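# Place the carton on the raised block with suction

## Task

Set the carton down on top of the raised block so no part of it sticks out past the block's edges; it must stay there on its own after the robot releases it, so switch off suction and pull the tool away at the end.

## Robot and tools

Robot: one UR12e-style arm (six joints: shoulder pan, shoulder lift, elbow, wrist 1, wrist 2, wrist 3) carrying a vacuum tool with four suction cups on two air channels. The reference point is the cup point: the centre of the four cup rims when they touch nothing. The cups point along the cup point's +z axis. In the cup point's own axes the cups are at x = -35 and +35 mm; channel a's pair is at y = -70 mm and channel b's pair at y = +70 mm. The tool body reaches 148 mm to either side along that y axis. Each cup is 36 mm across.

Frames: the scene frame has its origin on the table top directly under the arm base, +z up, and +y to the left when facing along +x. Reported positions are in metres, orientation as a quaternion w,x,y,z, plus linear (m/s) and angular (rad/s) velocity. The printed position can be a little off, more so when the arm reaches far. The base may be slightly tilted relative to the table.

execute_actions(actions): a list of actions run one after another. Each action is a table of at most 15 rows; every row lasts one control step (1/30 s), and if fewer than 15 rows are given the final row repeats to fill 15 steps. A row is 8 numbers, each from -1 to 1: dx, dy, dz, rx, ry, rz, suction_a, suction_b. The first six are an offset, not a pose: a target relative to where the cup point was measured at the start of that action (for the first action of a call, the last pose a result reported), expressed in the cup point's own axes. Every row is measured from that same starting pose, not from the row before. Scale: 1.0 equals 0.6 m of translation or 180 degrees of turn; rx, ry, rz form a single rotation vector. The last two numbers are absolute vacuum settings per channel: 1 is full vacuum (about 75 kPa below ambient), fractions ask for partial vacuum, 0.01 or less is off; a channel keeps its setting until changed. An empty list just returns the current state and images. Each step the commanded pose is clipped to within 100 mm and 16 degrees of the measured pose, so large offsets take several actions; after an action the arm only continues to the last clipped pose.

move(target, speed, stop_force, blocking): drives the cup point in a straight line toward one target. target is a single 8-number row as above, an offset in cup-point axes from the pose in the latest result showing one; the suction values are applied at the start. speed is the top path speed in m/s, 0.002 to 0.5 (default 0.25); turning is capped at twice that in rad/s. The path runs 0.5 to 10 s and is cut off at 10 s. It does not avoid obstacles, and the actual motion lags and may overshoot the speed, especially with a nearly straight arm. stop_force (13 to 80 N, optional, not allowed in the first 0.2 s of a scene) ends the path when the wrist sensor reads that much extra resistance along the line to the target for two steps; the arm then backs up two steps and holds. Use it only with slow, non-rotating moves, and omit it when moving away from a surface you press on. Contact can still spike above it. blocking=false returns after 0.5 s while the arm keeps moving; it cannot be combined with stop_force, and further motion commands are refused until wait or stop shows the move has ended. The result adds a move: line giving the ending (done, off_target, moving, held, fault, or contact when stop_force ended it), the limits that acted (paced = pose clipped; held = some steps blocked, after which it may jump faster), and the distance left to target.

wait(seconds): 0 to 10 s, holding the last command; returns early if a running move ends. stop(): brakes a running move; needs room. zoom_image(camera, region): closer look at cam_high, cam_low or cam_wrist; region [x0, y0, x1, y1] in pixels, top-left origin, at most 504 by 504; images are 672x504. read_manual(section): licence texts only. finished_scene(scene): ends the current scene (give its number) after the last command has been held; cannot be undone; its result reports success and the next task if any.

Result lines: the state (pose, velocities, joint positions, joint torques, which include gravity and offsets, so are not pure contact loads); Hand target, the pose the controller is now heading to; pose unreachable, meaning the clearance check changed or blocked the command (a mounting block under the base counts as arm); Wrist force and Wrist torque in cup-point axes, pointing from a pressed surface back into the arm, with offset up to about 5.5 N, noise, and saturation near 100 N (no reading at start is normal); suction_measured_a/b, the vacuum reached per channel; part_present_a/b, which turn 1 at 0.54 and back to 0 below 0.49.

Gripping: switch a channel on and press both its cups flat onto a smooth face of the carton so each rim seals all round; edges, holes or seams under a rim leak. If one cup of an active channel covers nothing, that channel steals the shared pump flow and the other loses vacuum. A good seal reads up to 0.17 under the command (0.27 with both on). Vacuum shortens the cups, so the carton sits up to 12 mm nearer the tool, and it can pull a resting object upward. To release, lower the carton until it rests on the block, turn both channels off, then lift at least 15 mm clear. A cup sealed on the table pins the tool; turn that channel off.

Avoid: an outside force of 150 N or a joint load at its limit (pan and lift 313, elbow 142, wrists 51.3 N m) causes a 10 s stop that skips the rest of the call; the arm is stiff, so commanding even slightly past a firm surface can fault. Approach contacts slowly. Do not drop, slam, or knock anything off the table. Long holding heats motors (warning at 70 °C, forced braking at 85 °C). Loose objects may occasionally get nudged by outside pushes; the carton must end fully on the block by itself.

Each tool is called after "Emit:" by a JSON object that holds its "op" and its "data", one argument or row to a line.

## Session

Emit:
{"op": "execute_actions", "data": {
  "actions": []
}}

Scene clock: 0.00 s.
end_effector_position=(+0.6290, -0.0098, +0.4585) suction_measured_a=0.00 part_present_a=0 suction_measured_b=0.00 part_present_b=0 end_effector_quat_wxyz=(+0.000, +0.712, +0.702, +0.001) end_effector_velocity=(-0.000, +0.000, +0.001) end_effector_angular_velocity=(-0.000, -0.002, +0.001)
Joint positions: [-0.282 -1.704  1.856 -1.725 -1.572 -1.851]
Joint velocities: [ 0.001 -0.001  0.    -0.001  0.    -0.001]
Joint torques (N m, as the arm reports them, + toward a larger angle): no reading
Motor temperatures (°C, as the motors report them): [23 22 25 27 26 33]
Wrist force (N, on the end effector, along its own x y z axes, offset not removed): no reading
Wrist torque (N m, same axes, about the end effector's origin, offset not removed): no reading
Hand target: +0.629, -0.010, +0.459; +0.000, +0.712, +0.702, +0.001

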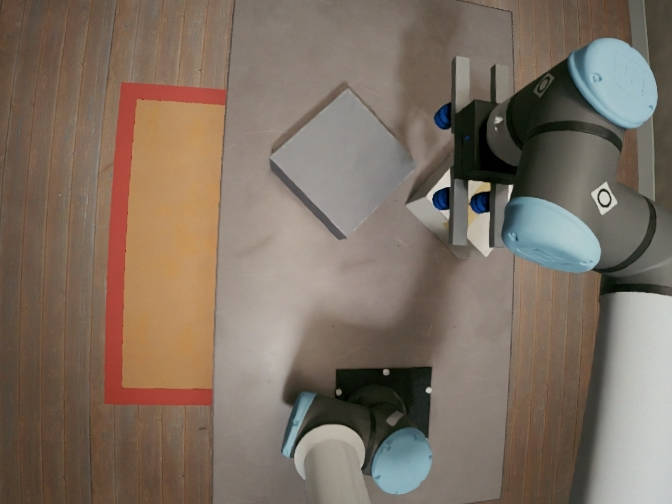

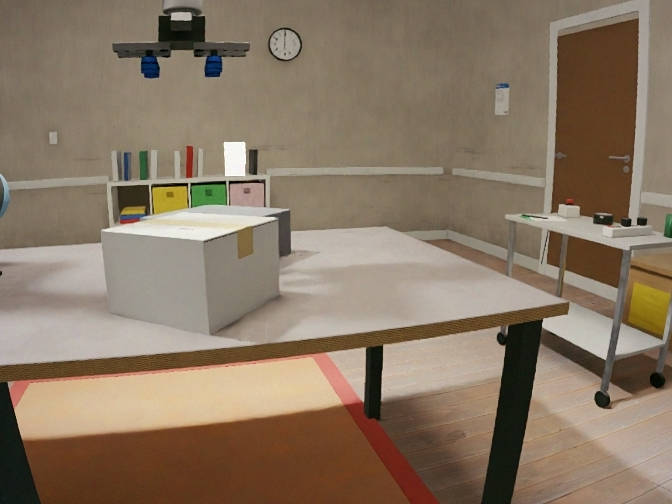

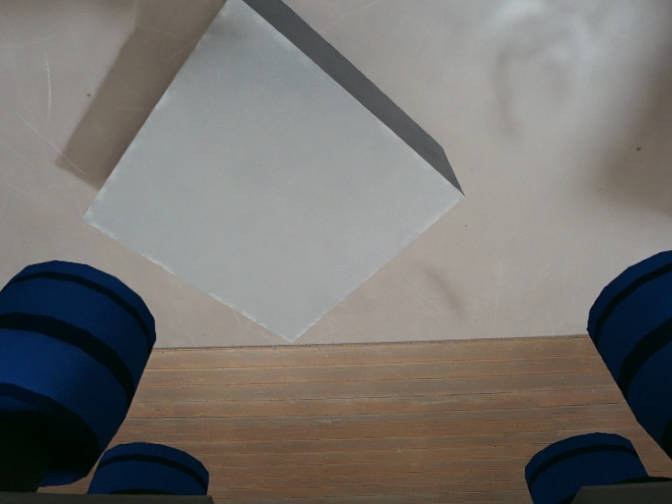

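Emit:
{"op": "zoom_image", "data": {
  "camera": "cam_wrist",
  "region": [60, 0, 500, 360]
}}

Emit:
{"op": "zoom_image", "data": {
  "camera": "cam_high",
  "region": [250, 60, 530, 280]
}}

Region (60, 0, 500, 360) of cam_wrist's 672x504 image, scaled by 1.145, with more detail than that image has; it fills the top 412 rows of this view, and the rest is white.

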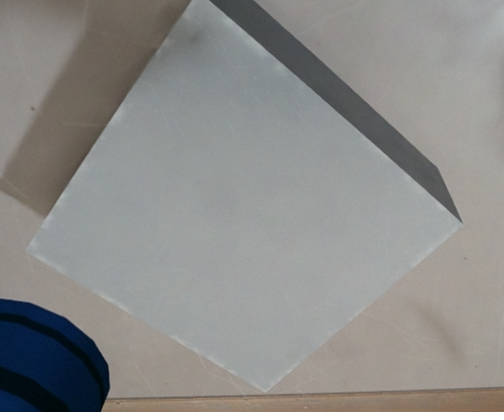

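Region (250, 60, 530, 280) of cam_high's 672x504 image, scaled by 1.800, with more detail than that image has; it fills the top 396 rows of this view, and the rest is white.

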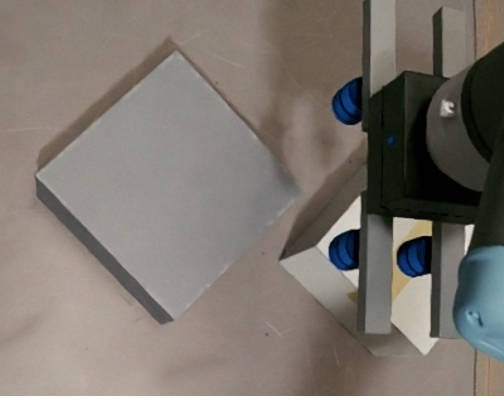

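Emit:
{"op": "move", "data": {
  "target": [-0.5977, -0.1017, -0.058, 0, 0, 0, 0, 0],
  "speed": 0.4
}}

Scene clock: 34.03 s.
end_effector_position=(+0.5631, -0.3672, +0.4926) suction_measured_a=0.00 part_present_a=0 suction_measured_b=0.00 part_present_b=0 end_effector_quat_wxyz=(-0.000, +0.712, +0.702, -0.000) end_effector_velocity=(+0.000, -0.002, -0.001) end_effector_angular_velocity=(+0.001, +0.000, +0.000)
Joint positions: [-0.827 -1.638  1.735 -1.671 -1.572 -2.396]
Joint velocities: [-0.002  0.002 -0.001 -0.     0.    -0.002]
Joint torques (N m, as the arm reports them, + toward a larger angle): [ -6.83 -43.09 -68.88  -1.43   3.03  -2.58]
Motor temperatures (°C, as the motors report them): [23 22 25 27 26 33]
Wrist force (N, on the end effector, along its own x y z axes, offset not removed): [-1.0 3.8 0.3]
Wrist torque (N m, same axes, about the end effector's origin, offset not removed): [0.71 0.35 0.06]
Hand target: +0.563, -0.367, +0.493; -0.000, +0.712, +0.702, -0.000
Off the commanded pose: 0.001 m, 0 deg.
move: done

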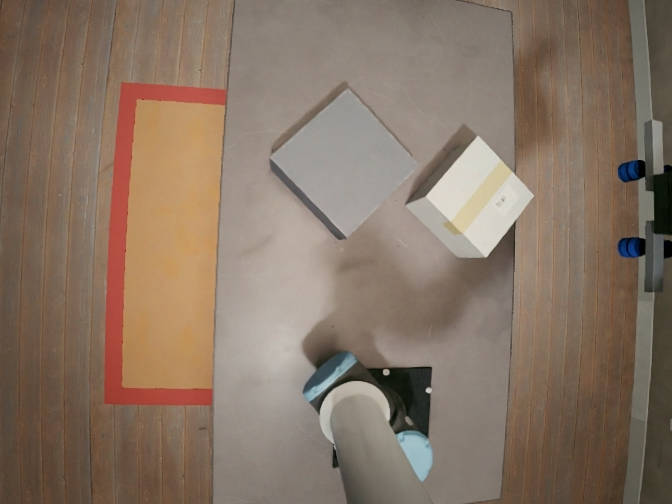

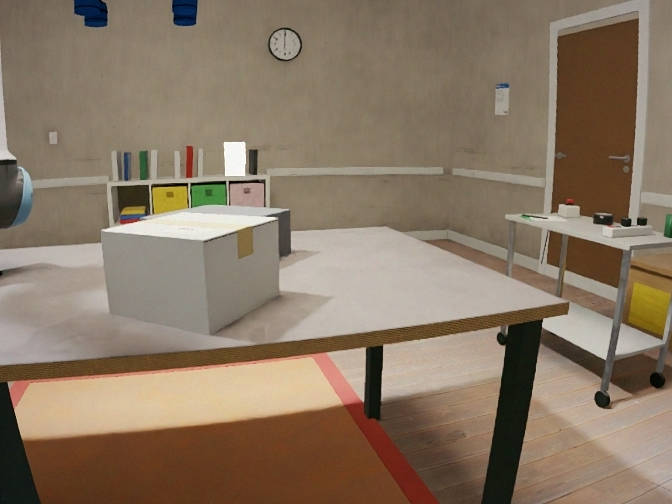

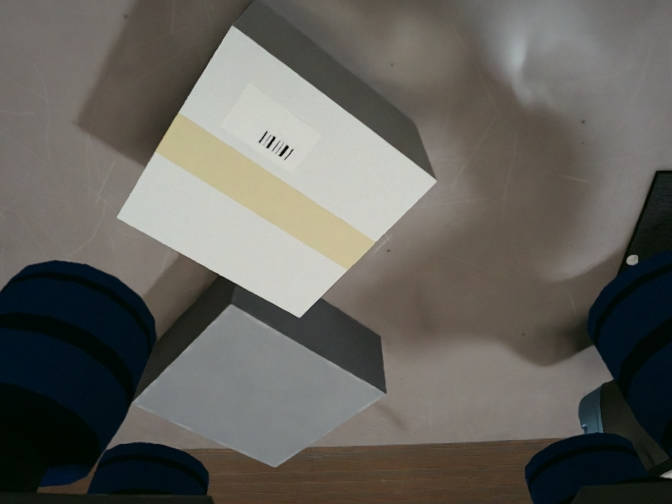

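Emit:
{"op": "zoom_image", "data": {
  "camera": "cam_wrist",
  "region": [100, 0, 460, 340]
}}

Region (100, 0, 460, 340) of cam_wrist's 672x504 image, scaled by 1.400, with more detail than that image has.

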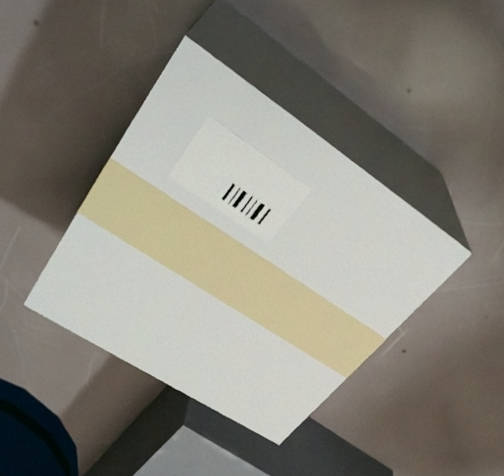

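Emit:
{"op": "move", "data": {
  "target": [0.2083, 0.12, 0.534, 0, 0, -0.2833, 0, 0],
  "speed": 0.4
}}

Scene clock: 57.63 s.
end_effector_position=(+0.6369, -0.2429, +0.1726) suction_measured_a=0.00 part_present_a=0 suction_measured_b=0.00 part_present_b=0 end_effector_quat_wxyz=(+0.000, +0.341, +0.940, +0.000) end_effector_velocity=(+0.000, -0.000, -0.001) end_effector_angular_velocity=(-0.001, -0.001, +0.002)
Joint positions: [-0.61  -1.404  2.105 -2.275 -1.572 -3.068]
Joint velocities: [-0.     0.001  0.001 -0.003 -0.    -0.002]
Joint torques (N m, as the arm reports them, + toward a larger angle): [  7.41 -46.66 -39.09  -8.6    3.15  -2.75]
Motor temperatures (°C, as the motors report them): [23 22 25 27 26 33]
Wrist force (N, on the end effector, along its own x y z axes, offset not removed): [-1.6 3.5 0.3]
Wrist torque (N m, same axes, about the end effector's origin, offset not removed): [0.77 0.38 0.09]
Hand target: +0.637, -0.243, +0.172; +0.000, +0.340, +0.940, +0.000
Off the commanded pose: 0.001 m, 0 deg.
move: done

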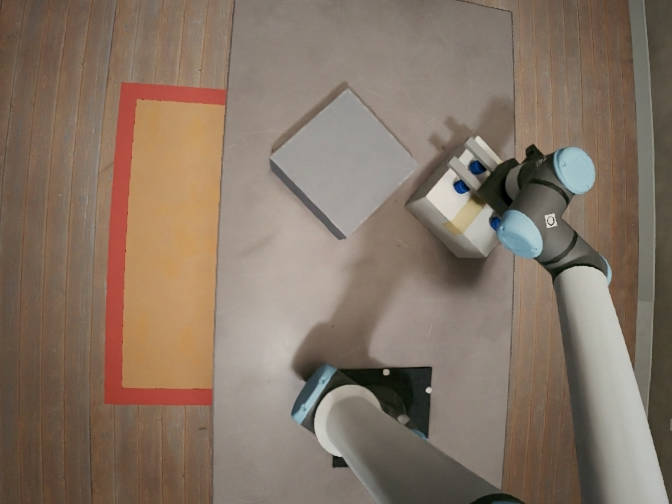

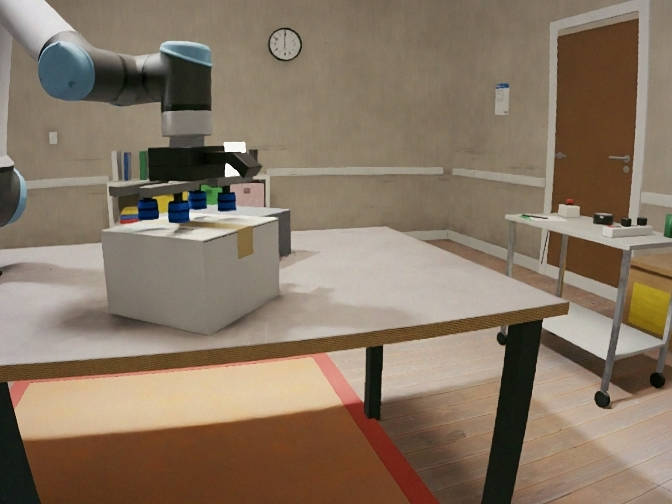

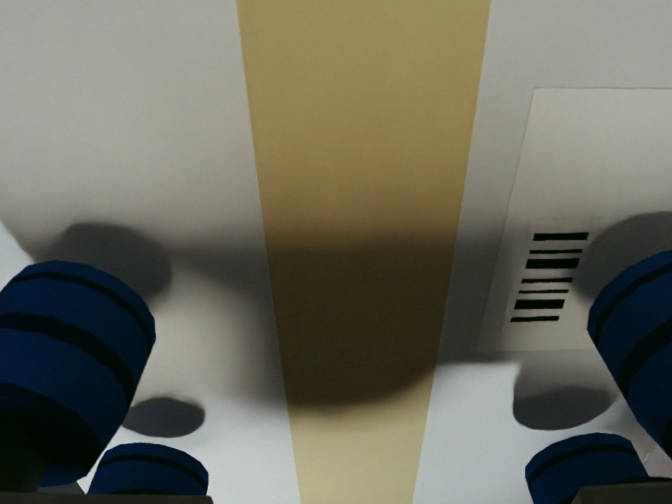

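Emit:
{"op": "move", "data": {
  "target": [0, 0, 0.042, 0, 0, 0, 1, 1],
  "speed": 0.03,
  "stop_force": 15
}}

Scene clock: 61.07 s.
end_effector_position=(+0.6369, -0.2428, +0.1474) suction_measured_a=0.53 part_present_a=0 suction_measured_b=0.53 part_present_b=0 end_effector_quat_wxyz=(+0.000, +0.340, +0.940, +0.000) end_effector_velocity=(+0.001, -0.000, -0.000) end_effector_angular_velocity=(-0.002, -0.002, +0.001)
Joint positions: [-0.61  -1.372  2.124 -2.325 -1.572 -3.069]
Joint velocities: [ 0.001  0.001 -0.    -0.004 -0.    -0.   ]
Joint torques (N m, as the arm reports them, + toward a larger angle): [ -9.1  -62.72 -48.43  -9.68   1.84   2.28]
Motor temperatures (°C, as the motors report them): [23 22 25 27 26 33]
Wrist force (N, on the end effector, along its own x y z axes, offset not removed): [-3.3 2.9 23.5]
Wrist torque (N m, same axes, about the end effector's origin, offset not removed): [0.82 -0.27 0.12]
Hand target: +0.637, -0.243, +0.147; +0.000, +0.341, +0.940, +0.000
Off the commanded pose: 0.000 m, 0 deg.
move: done

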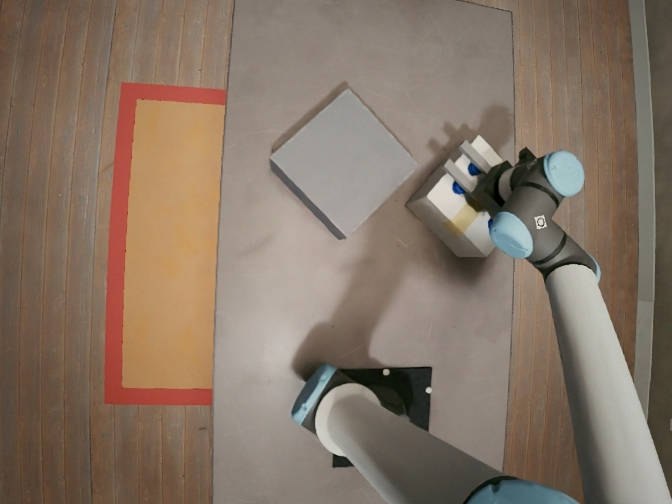

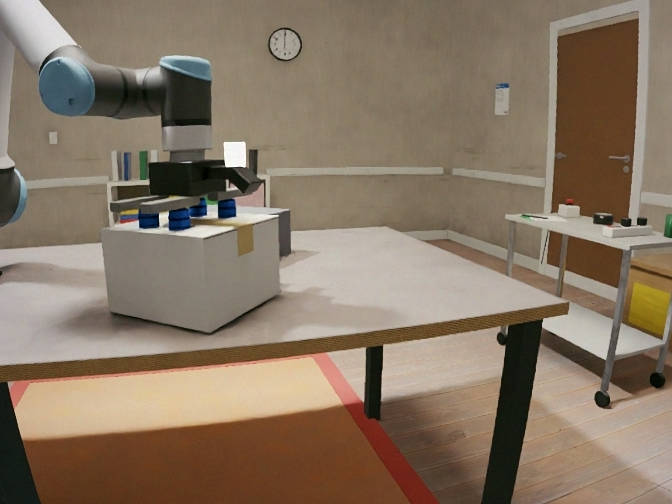

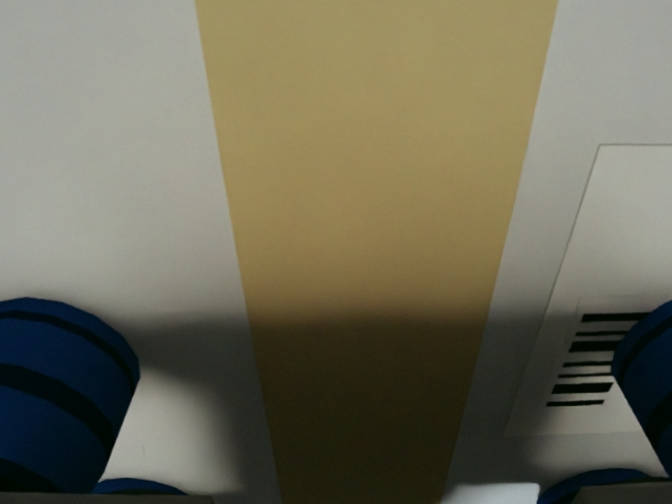

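Emit:
{"op": "wait", "data": {
  "seconds": 0
}}

Scene clock: 66.53 s.
end_effector_position=(+0.6369, -0.2429, +0.1474) suction_measured_a=0.76 part_present_a=1 suction_measured_b=0.76 part_present_b=1 end_effector_quat_wxyz=(+0.000, +0.341, +0.940, +0.000) end_effector_velocity=(+0.000, +0.000, -0.000) end_effector_angular_velocity=(-0.000, -0.000, +0.001)
Joint positions: [-0.61  -1.372  2.124 -2.325 -1.572 -3.068]
Joint velocities: [ 0.001  0.     0.    -0.001 -0.    -0.   ]
Joint torques (N m, as the arm reports them, + toward a larger angle): [ -8.83 -86.97 -67.81  -3.96  -4.11   1.92]
Motor temperatures (°C, as the motors report them): [23 22 25 27 26 33]
Wrist force (N, on the end effector, along its own x y z axes, offset not removed): [-1.7 3.8 22.4]
Wrist torque (N m, same axes, about the end effector's origin, offset not removed): [0.77 -0.11 0.15]
Hand target: +0.637, -0.243, +0.147; +0.000, +0.341, +0.940, +0.000
Off the commanded pose: 0.000 m, 0 deg.

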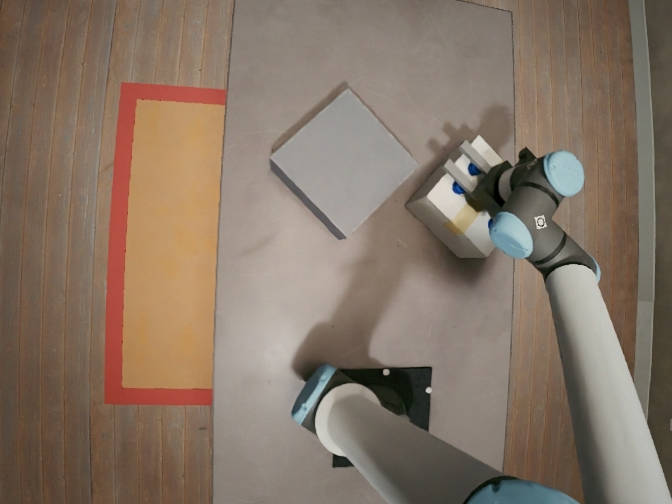

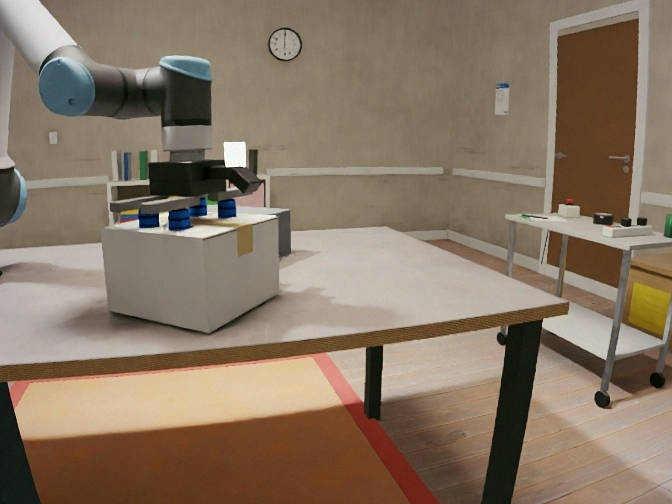

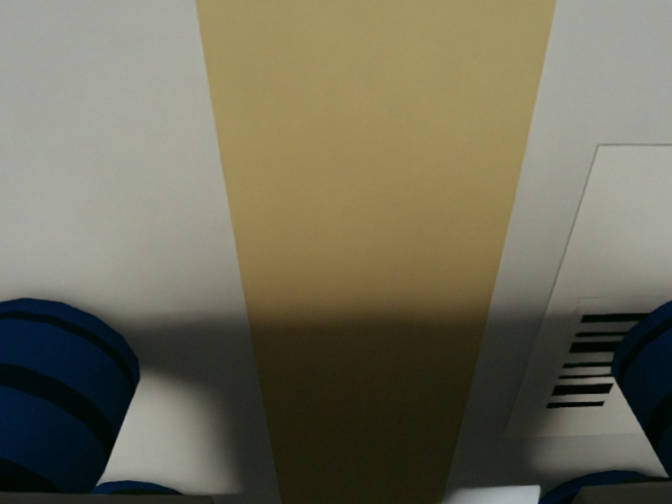

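Both channels have a good seal at 0.76, so I'll lift.

Emit:
{"op": "move", "data": {
  "target": [0, 0, -0.25, 0, 0, 0, 1, 1],
  "speed": 0.3
}}

Scene clock: 70.17 s.
end_effector_position=(+0.6368, -0.2431, +0.2972) suction_measured_a=0.76 part_present_a=1 suction_measured_b=0.76 part_present_b=1 end_effector_quat_wxyz=(+0.000, +0.341, +0.940, +0.000) end_effector_velocity=(-0.000, -0.001, +0.002) end_effector_angular_velocity=(-0.000, -0.000, -0.000)
Joint positions: [-0.61  -1.53   1.987 -2.03  -1.572 -3.068]
Joint velocities: [-0.001 -0.001 -0.002  0.002  0.    -0.001]
Joint torques (N m, as the arm reports them, + toward a larger angle): [ -9.26 -83.29 -78.21  -4.27  -1.64  -2.91]
Motor temperatures (°C, as the motors report them): [23 22 25 27 26 33]
Wrist force (N, on the end effector, along its own x y z axes, offset not removed): [-1.9 2.4 20.0]
Wrist torque (N m, same axes, about the end effector's origin, offset not removed): [0.59 -0.12 0.14]
Hand target: +0.637, -0.243, +0.297; +0.000, +0.341, +0.940, +0.000
Off the commanded pose: 0.000 m, 0 deg.
move: done

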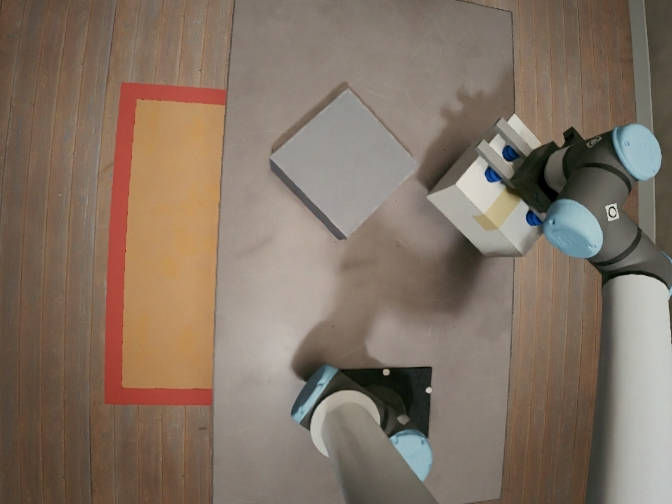

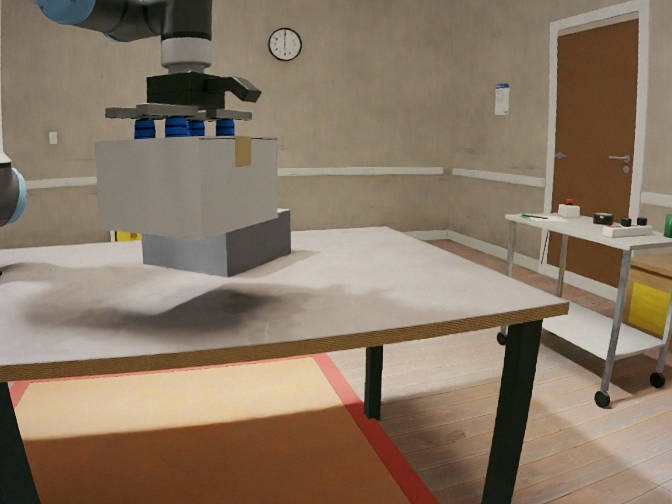

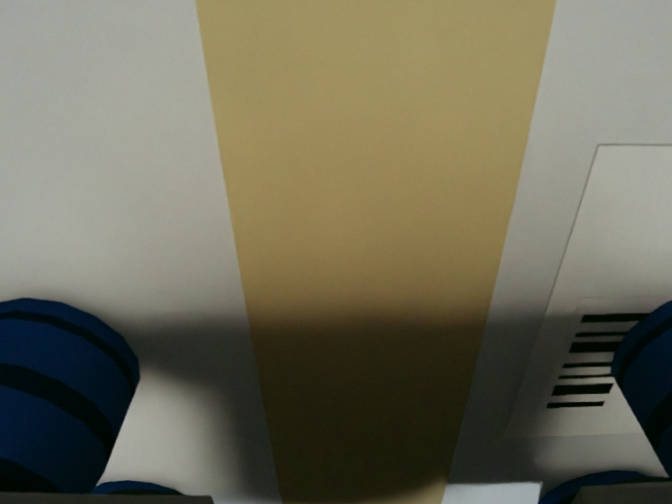

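Emit:
{"op": "move", "data": {
  "target": [0.3065, 0.5448, 0.027, 0, 0, 0.0211, 1, 1],
  "speed": 0.3
}}

Scene clock: 76.80 s.
end_effector_position=(+0.7049, +0.1256, +0.2819) suction_measured_a=0.76 part_present_a=1 suction_measured_b=0.76 part_present_b=1 end_effector_quat_wxyz=(+0.000, +0.371, +0.928, +0.001) end_effector_velocity=(+0.001, +0.001, +0.001) end_effector_angular_velocity=(-0.000, -0.001, -0.002)
Joint positions: [-0.056 -1.46   1.943 -2.056 -1.572 -2.448]
Joint velocities: [ 0.002  0.001 -0.002 -0.    -0.     0.003]
Joint torques (N m, as the arm reports them, + toward a larger angle): [  6.95 -66.88 -79.05  -4.01  -3.9    2.36]
Motor temperatures (°C, as the motors report them): [23 22 25 27 26 33]
Wrist force (N, on the end effector, along its own x y z axes, offset not removed): [-0.3 3.4 21.7]
Wrist torque (N m, same axes, about the end effector's origin, offset not removed): [0.66 -0.24 0.13]
Hand target: +0.705, +0.126, +0.282; +0.000, +0.372, +0.928, +0.001
Off the commanded pose: 0.001 m, 0 deg.
move: done

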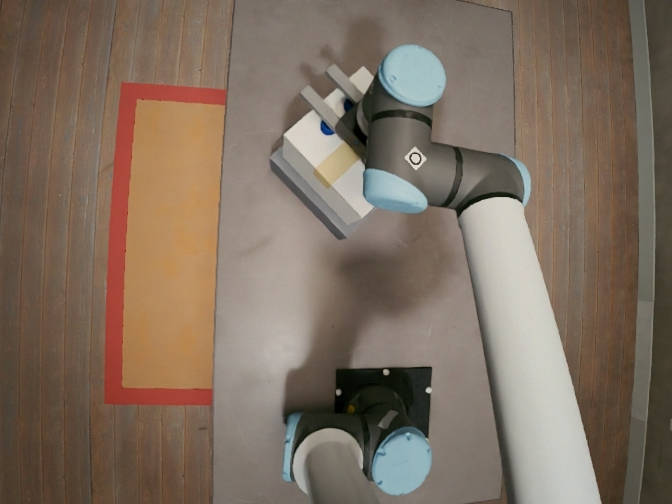

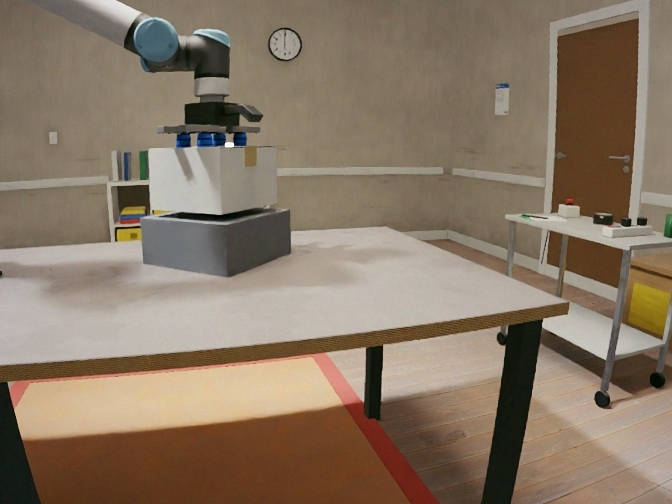

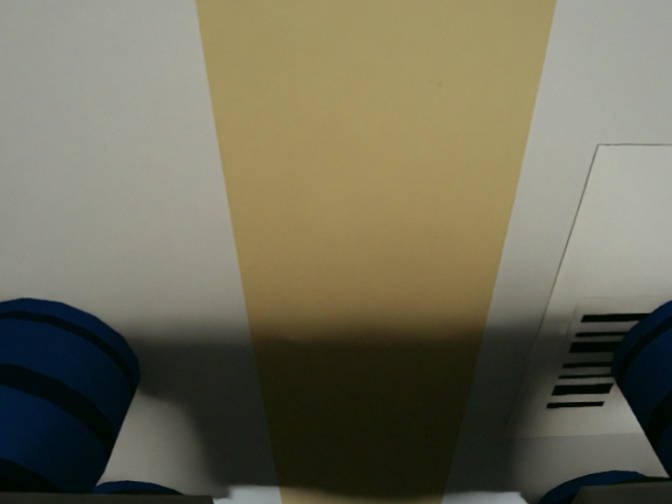

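Emit:
{"op": "zoom_image", "data": {
  "camera": "cam_low",
  "region": [125, 130, 305, 290]
}}

Emit:
{"op": "zoom_image", "data": {
  "camera": "cam_high",
  "region": [250, 60, 450, 260]
}}

Region (125, 130, 305, 290) of cam_low's 672x504 image, scaled by 2.800, with more detail than that image has.

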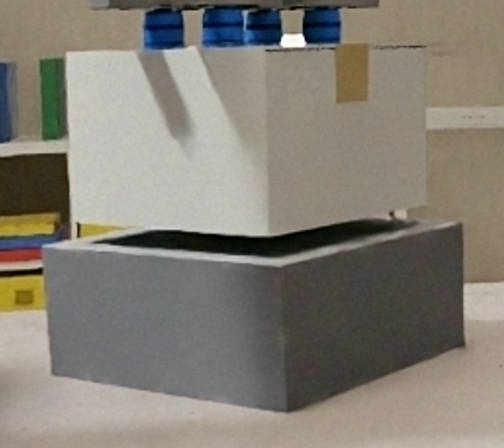

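Region (250, 60, 450, 260) of cam_high's 672x504 image, scaled by 2.520, with more detail than that image has.

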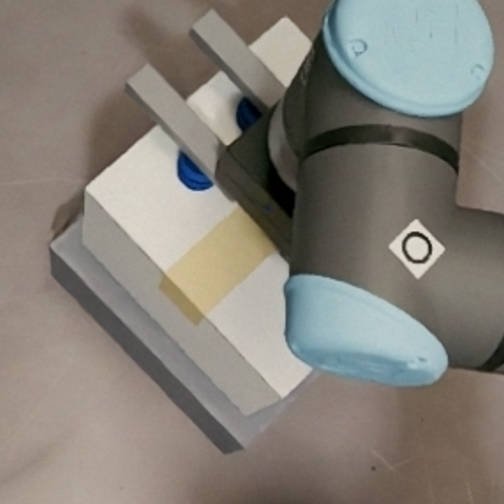

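Emit:
{"op": "move", "data": {
  "target": [0, 0, 0.05, 0, 0, 0, 1, 1],
  "speed": 0.013,
  "stop_force": 13
}}

Scene clock: 98.30 s.
end_effector_position=(+0.7049, +0.1257, +0.2632) suction_measured_a=0.76 part_present_a=1 suction_measured_b=0.76 part_present_b=1 end_effector_quat_wxyz=(+0.000, +0.371, +0.928, +0.001) end_effector_velocity=(-0.000, +0.001, +0.001) end_effector_angular_velocity=(+0.000, +0.004, +0.001)
Joint positions: [-0.056 -1.444  1.962 -2.091 -1.572 -2.448]
Joint velocities: [ 0.001 -0.    -0.003  0.006 -0.    -0.001]
Joint torques (N m, as the arm reports them, + toward a larger angle): [-10.15 -79.85 -66.15   0.02  -1.75  -2.13]
Motor temperatures (°C, as the motors report them): [23 22 25 27 26 33]
Wrist force (N, on the end effector, along its own x y z axes, offset not removed): [-3.0 6.2 10.7]
Wrist torque (N m, same axes, about the end effector's origin, offset not removed): [-0.02 -1.95 -0.38]
Hand target: +0.705, +0.126, +0.264; +0.000, +0.371, +0.928, +0.001
Off the commanded pose: 0.011 m, 0 deg.
move: contact

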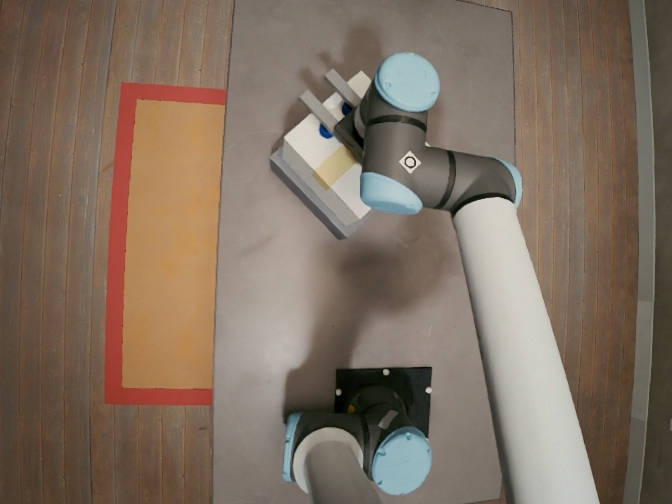

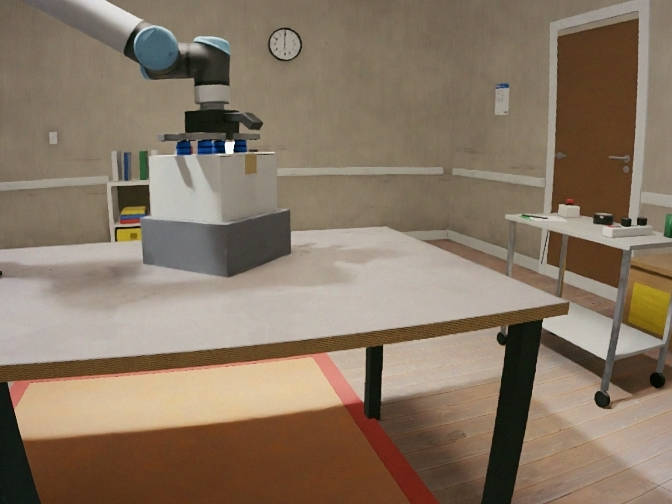

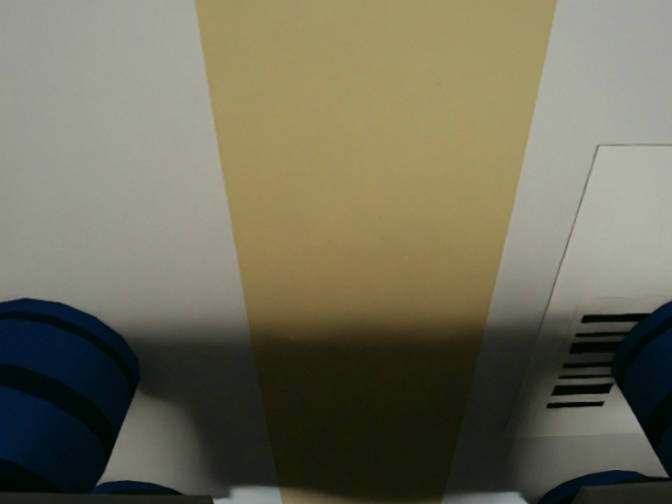

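The carton is now resting on the block, so I'll release the vacuum.

Emit:
{"op": "execute_actions", "data": {
  "actions": [
    [[0,0,0,0,0,0,0,0]]
  ]
}}

Emit:
{"op": "move", "data": {
  "target": [0, 0, -0.3, 0, 0, 0, 0, 0],
  "speed": 0.3
}}

Scene clock: 101.67 s.
end_effector_position=(+0.7049, +0.1257, +0.2633) suction_measured_a=0.00 part_present_a=0 suction_measured_b=0.00 part_present_b=0 end_effector_quat_wxyz=(+0.001, +0.372, +0.928, +0.001) end_effector_velocity=(-0.000, -0.001, -0.002) end_effector_angular_velocity=(-0.000, +0.002, -0.001)
Joint positions: [-0.056 -1.444  1.962 -2.091 -1.572 -2.448]
Joint velocities: [-0.001  0.001  0.001  0.    -0.     0.   ]
Joint torques (N m, as the arm reports them, + toward a larger angle): [  6.21 -13.64 -11.5    0.53  -1.36   1.15]
Motor temperatures (°C, as the motors report them): [23 22 25 27 26 33]
Wrist force (N, on the end effector, along its own x y z axes, offset not removed): [4.0 2.0 -52.9]
Wrist torque (N m, same axes, about the end effector's origin, offset not removed): [0.82 0.04 0.12]
Hand target: +0.705, +0.126, +0.263; +0.000, +0.371, +0.928, +0.001
Off the commanded pose: 0.000 m, 0 deg.

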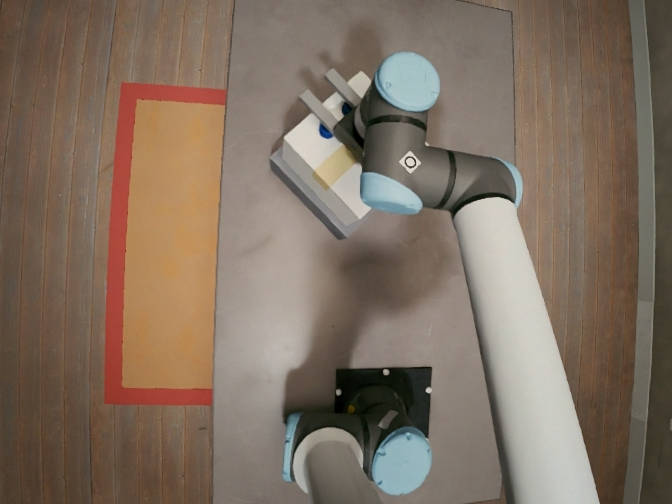

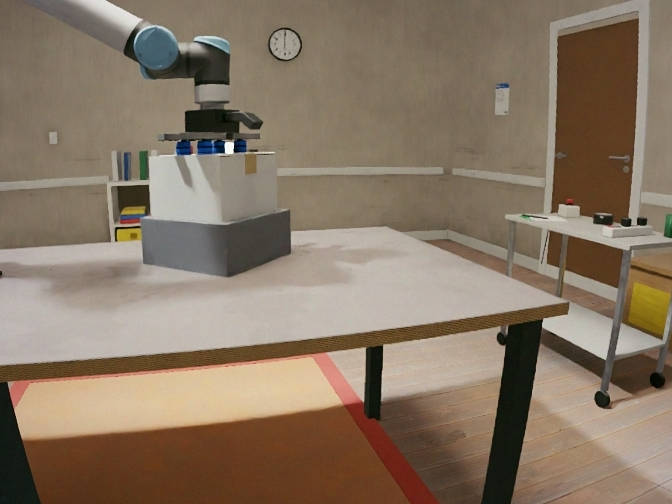

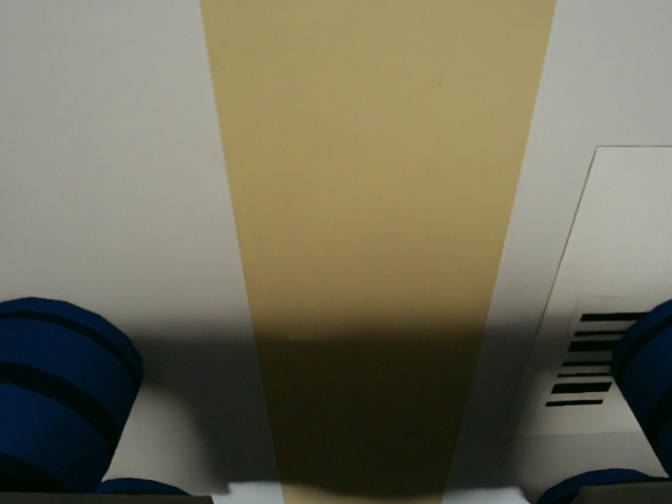

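Scene clock: 102.80 s.
end_effector_position=(+0.7047, +0.1253, +0.4432) suction_measured_a=0.00 part_present_a=0 suction_measured_b=0.00 part_present_b=0 end_effector_quat_wxyz=(+0.001, +0.372, +0.928, +0.001) end_effector_velocity=(+0.000, +0.000, +0.002) end_effector_angular_velocity=(-0.000, +0.000, +0.001)
Joint positions: [-0.056 -1.551  1.74  -1.763 -1.572 -2.448]
Joint velocities: [ 0.     0.    -0.003  0.003 -0.    -0.   ]
Joint torques (N m, as the arm reports them, + toward a larger angle): [-10.01 -69.06 -68.98  -1.78   2.01  -2.53]
Motor temperatures (°C, as the motors report them): [23 22 25 27 26 33]
Wrist force (N, on the end effector, along its own x y z axes, offset not removed): [-1.2 4.0 0.6]
Wrist torque (N m, same axes, about the end effector's origin, offset not removed): [0.74 0.34 0.11]
Hand target: +0.705, +0.125, +0.443; +0.001, +0.372, +0.928, +0.001
Off the commanded pose: 0.000 m, 0 deg.
move: done

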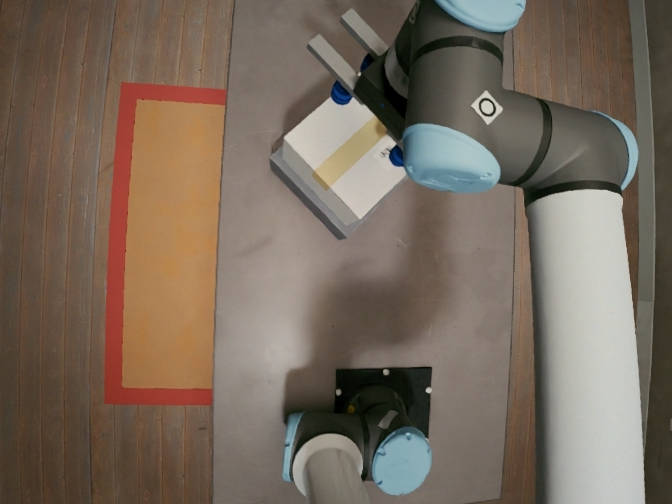

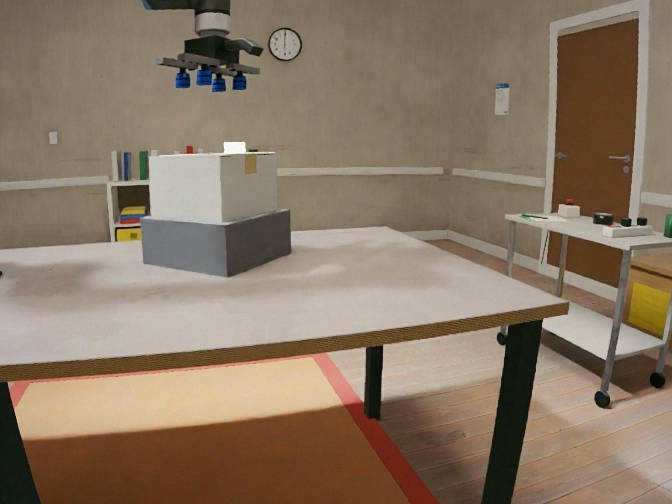

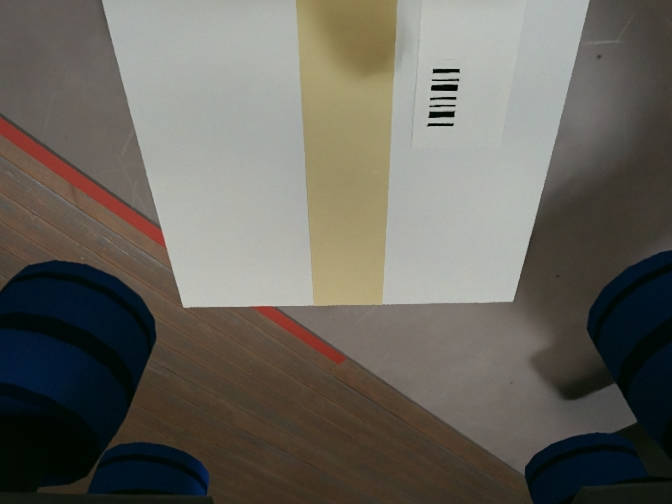

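Emit:
{"op": "zoom_image", "data": {
  "camera": "cam_high",
  "region": [250, 60, 450, 260]
}}

Emit:
{"op": "zoom_image", "data": {
  "camera": "cam_low",
  "region": [125, 130, 305, 290]
}}

Region (250, 60, 450, 260) of cam_high's 672x504 image, scaled by 2.520, with more detail than that image has.

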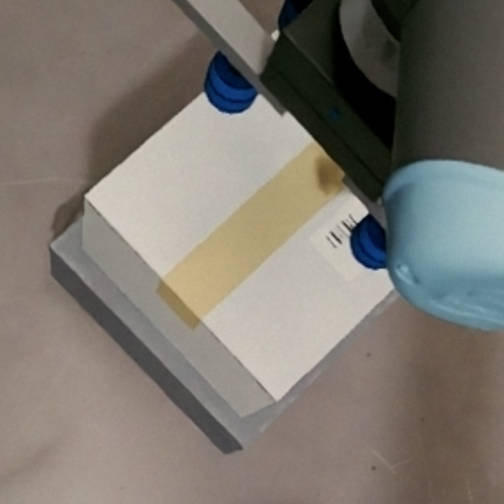

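Region (125, 130, 305, 290) of cam_low's 672x504 image, scaled by 2.800, with more detail than that image has.

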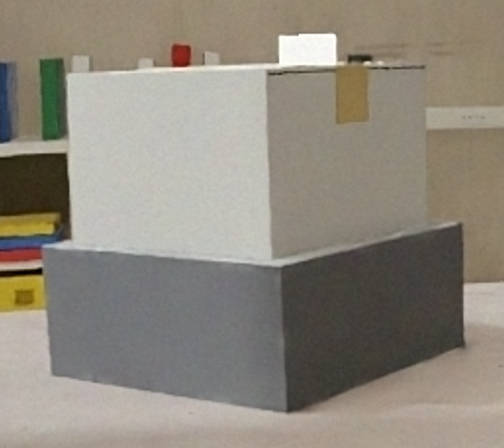

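The carton sits inside the block's edges on every visible side, and the tool is clear.

Emit:
{"op": "finished_scene", "data": {
  "scene": 2
}}

The scene is finished: the task was done.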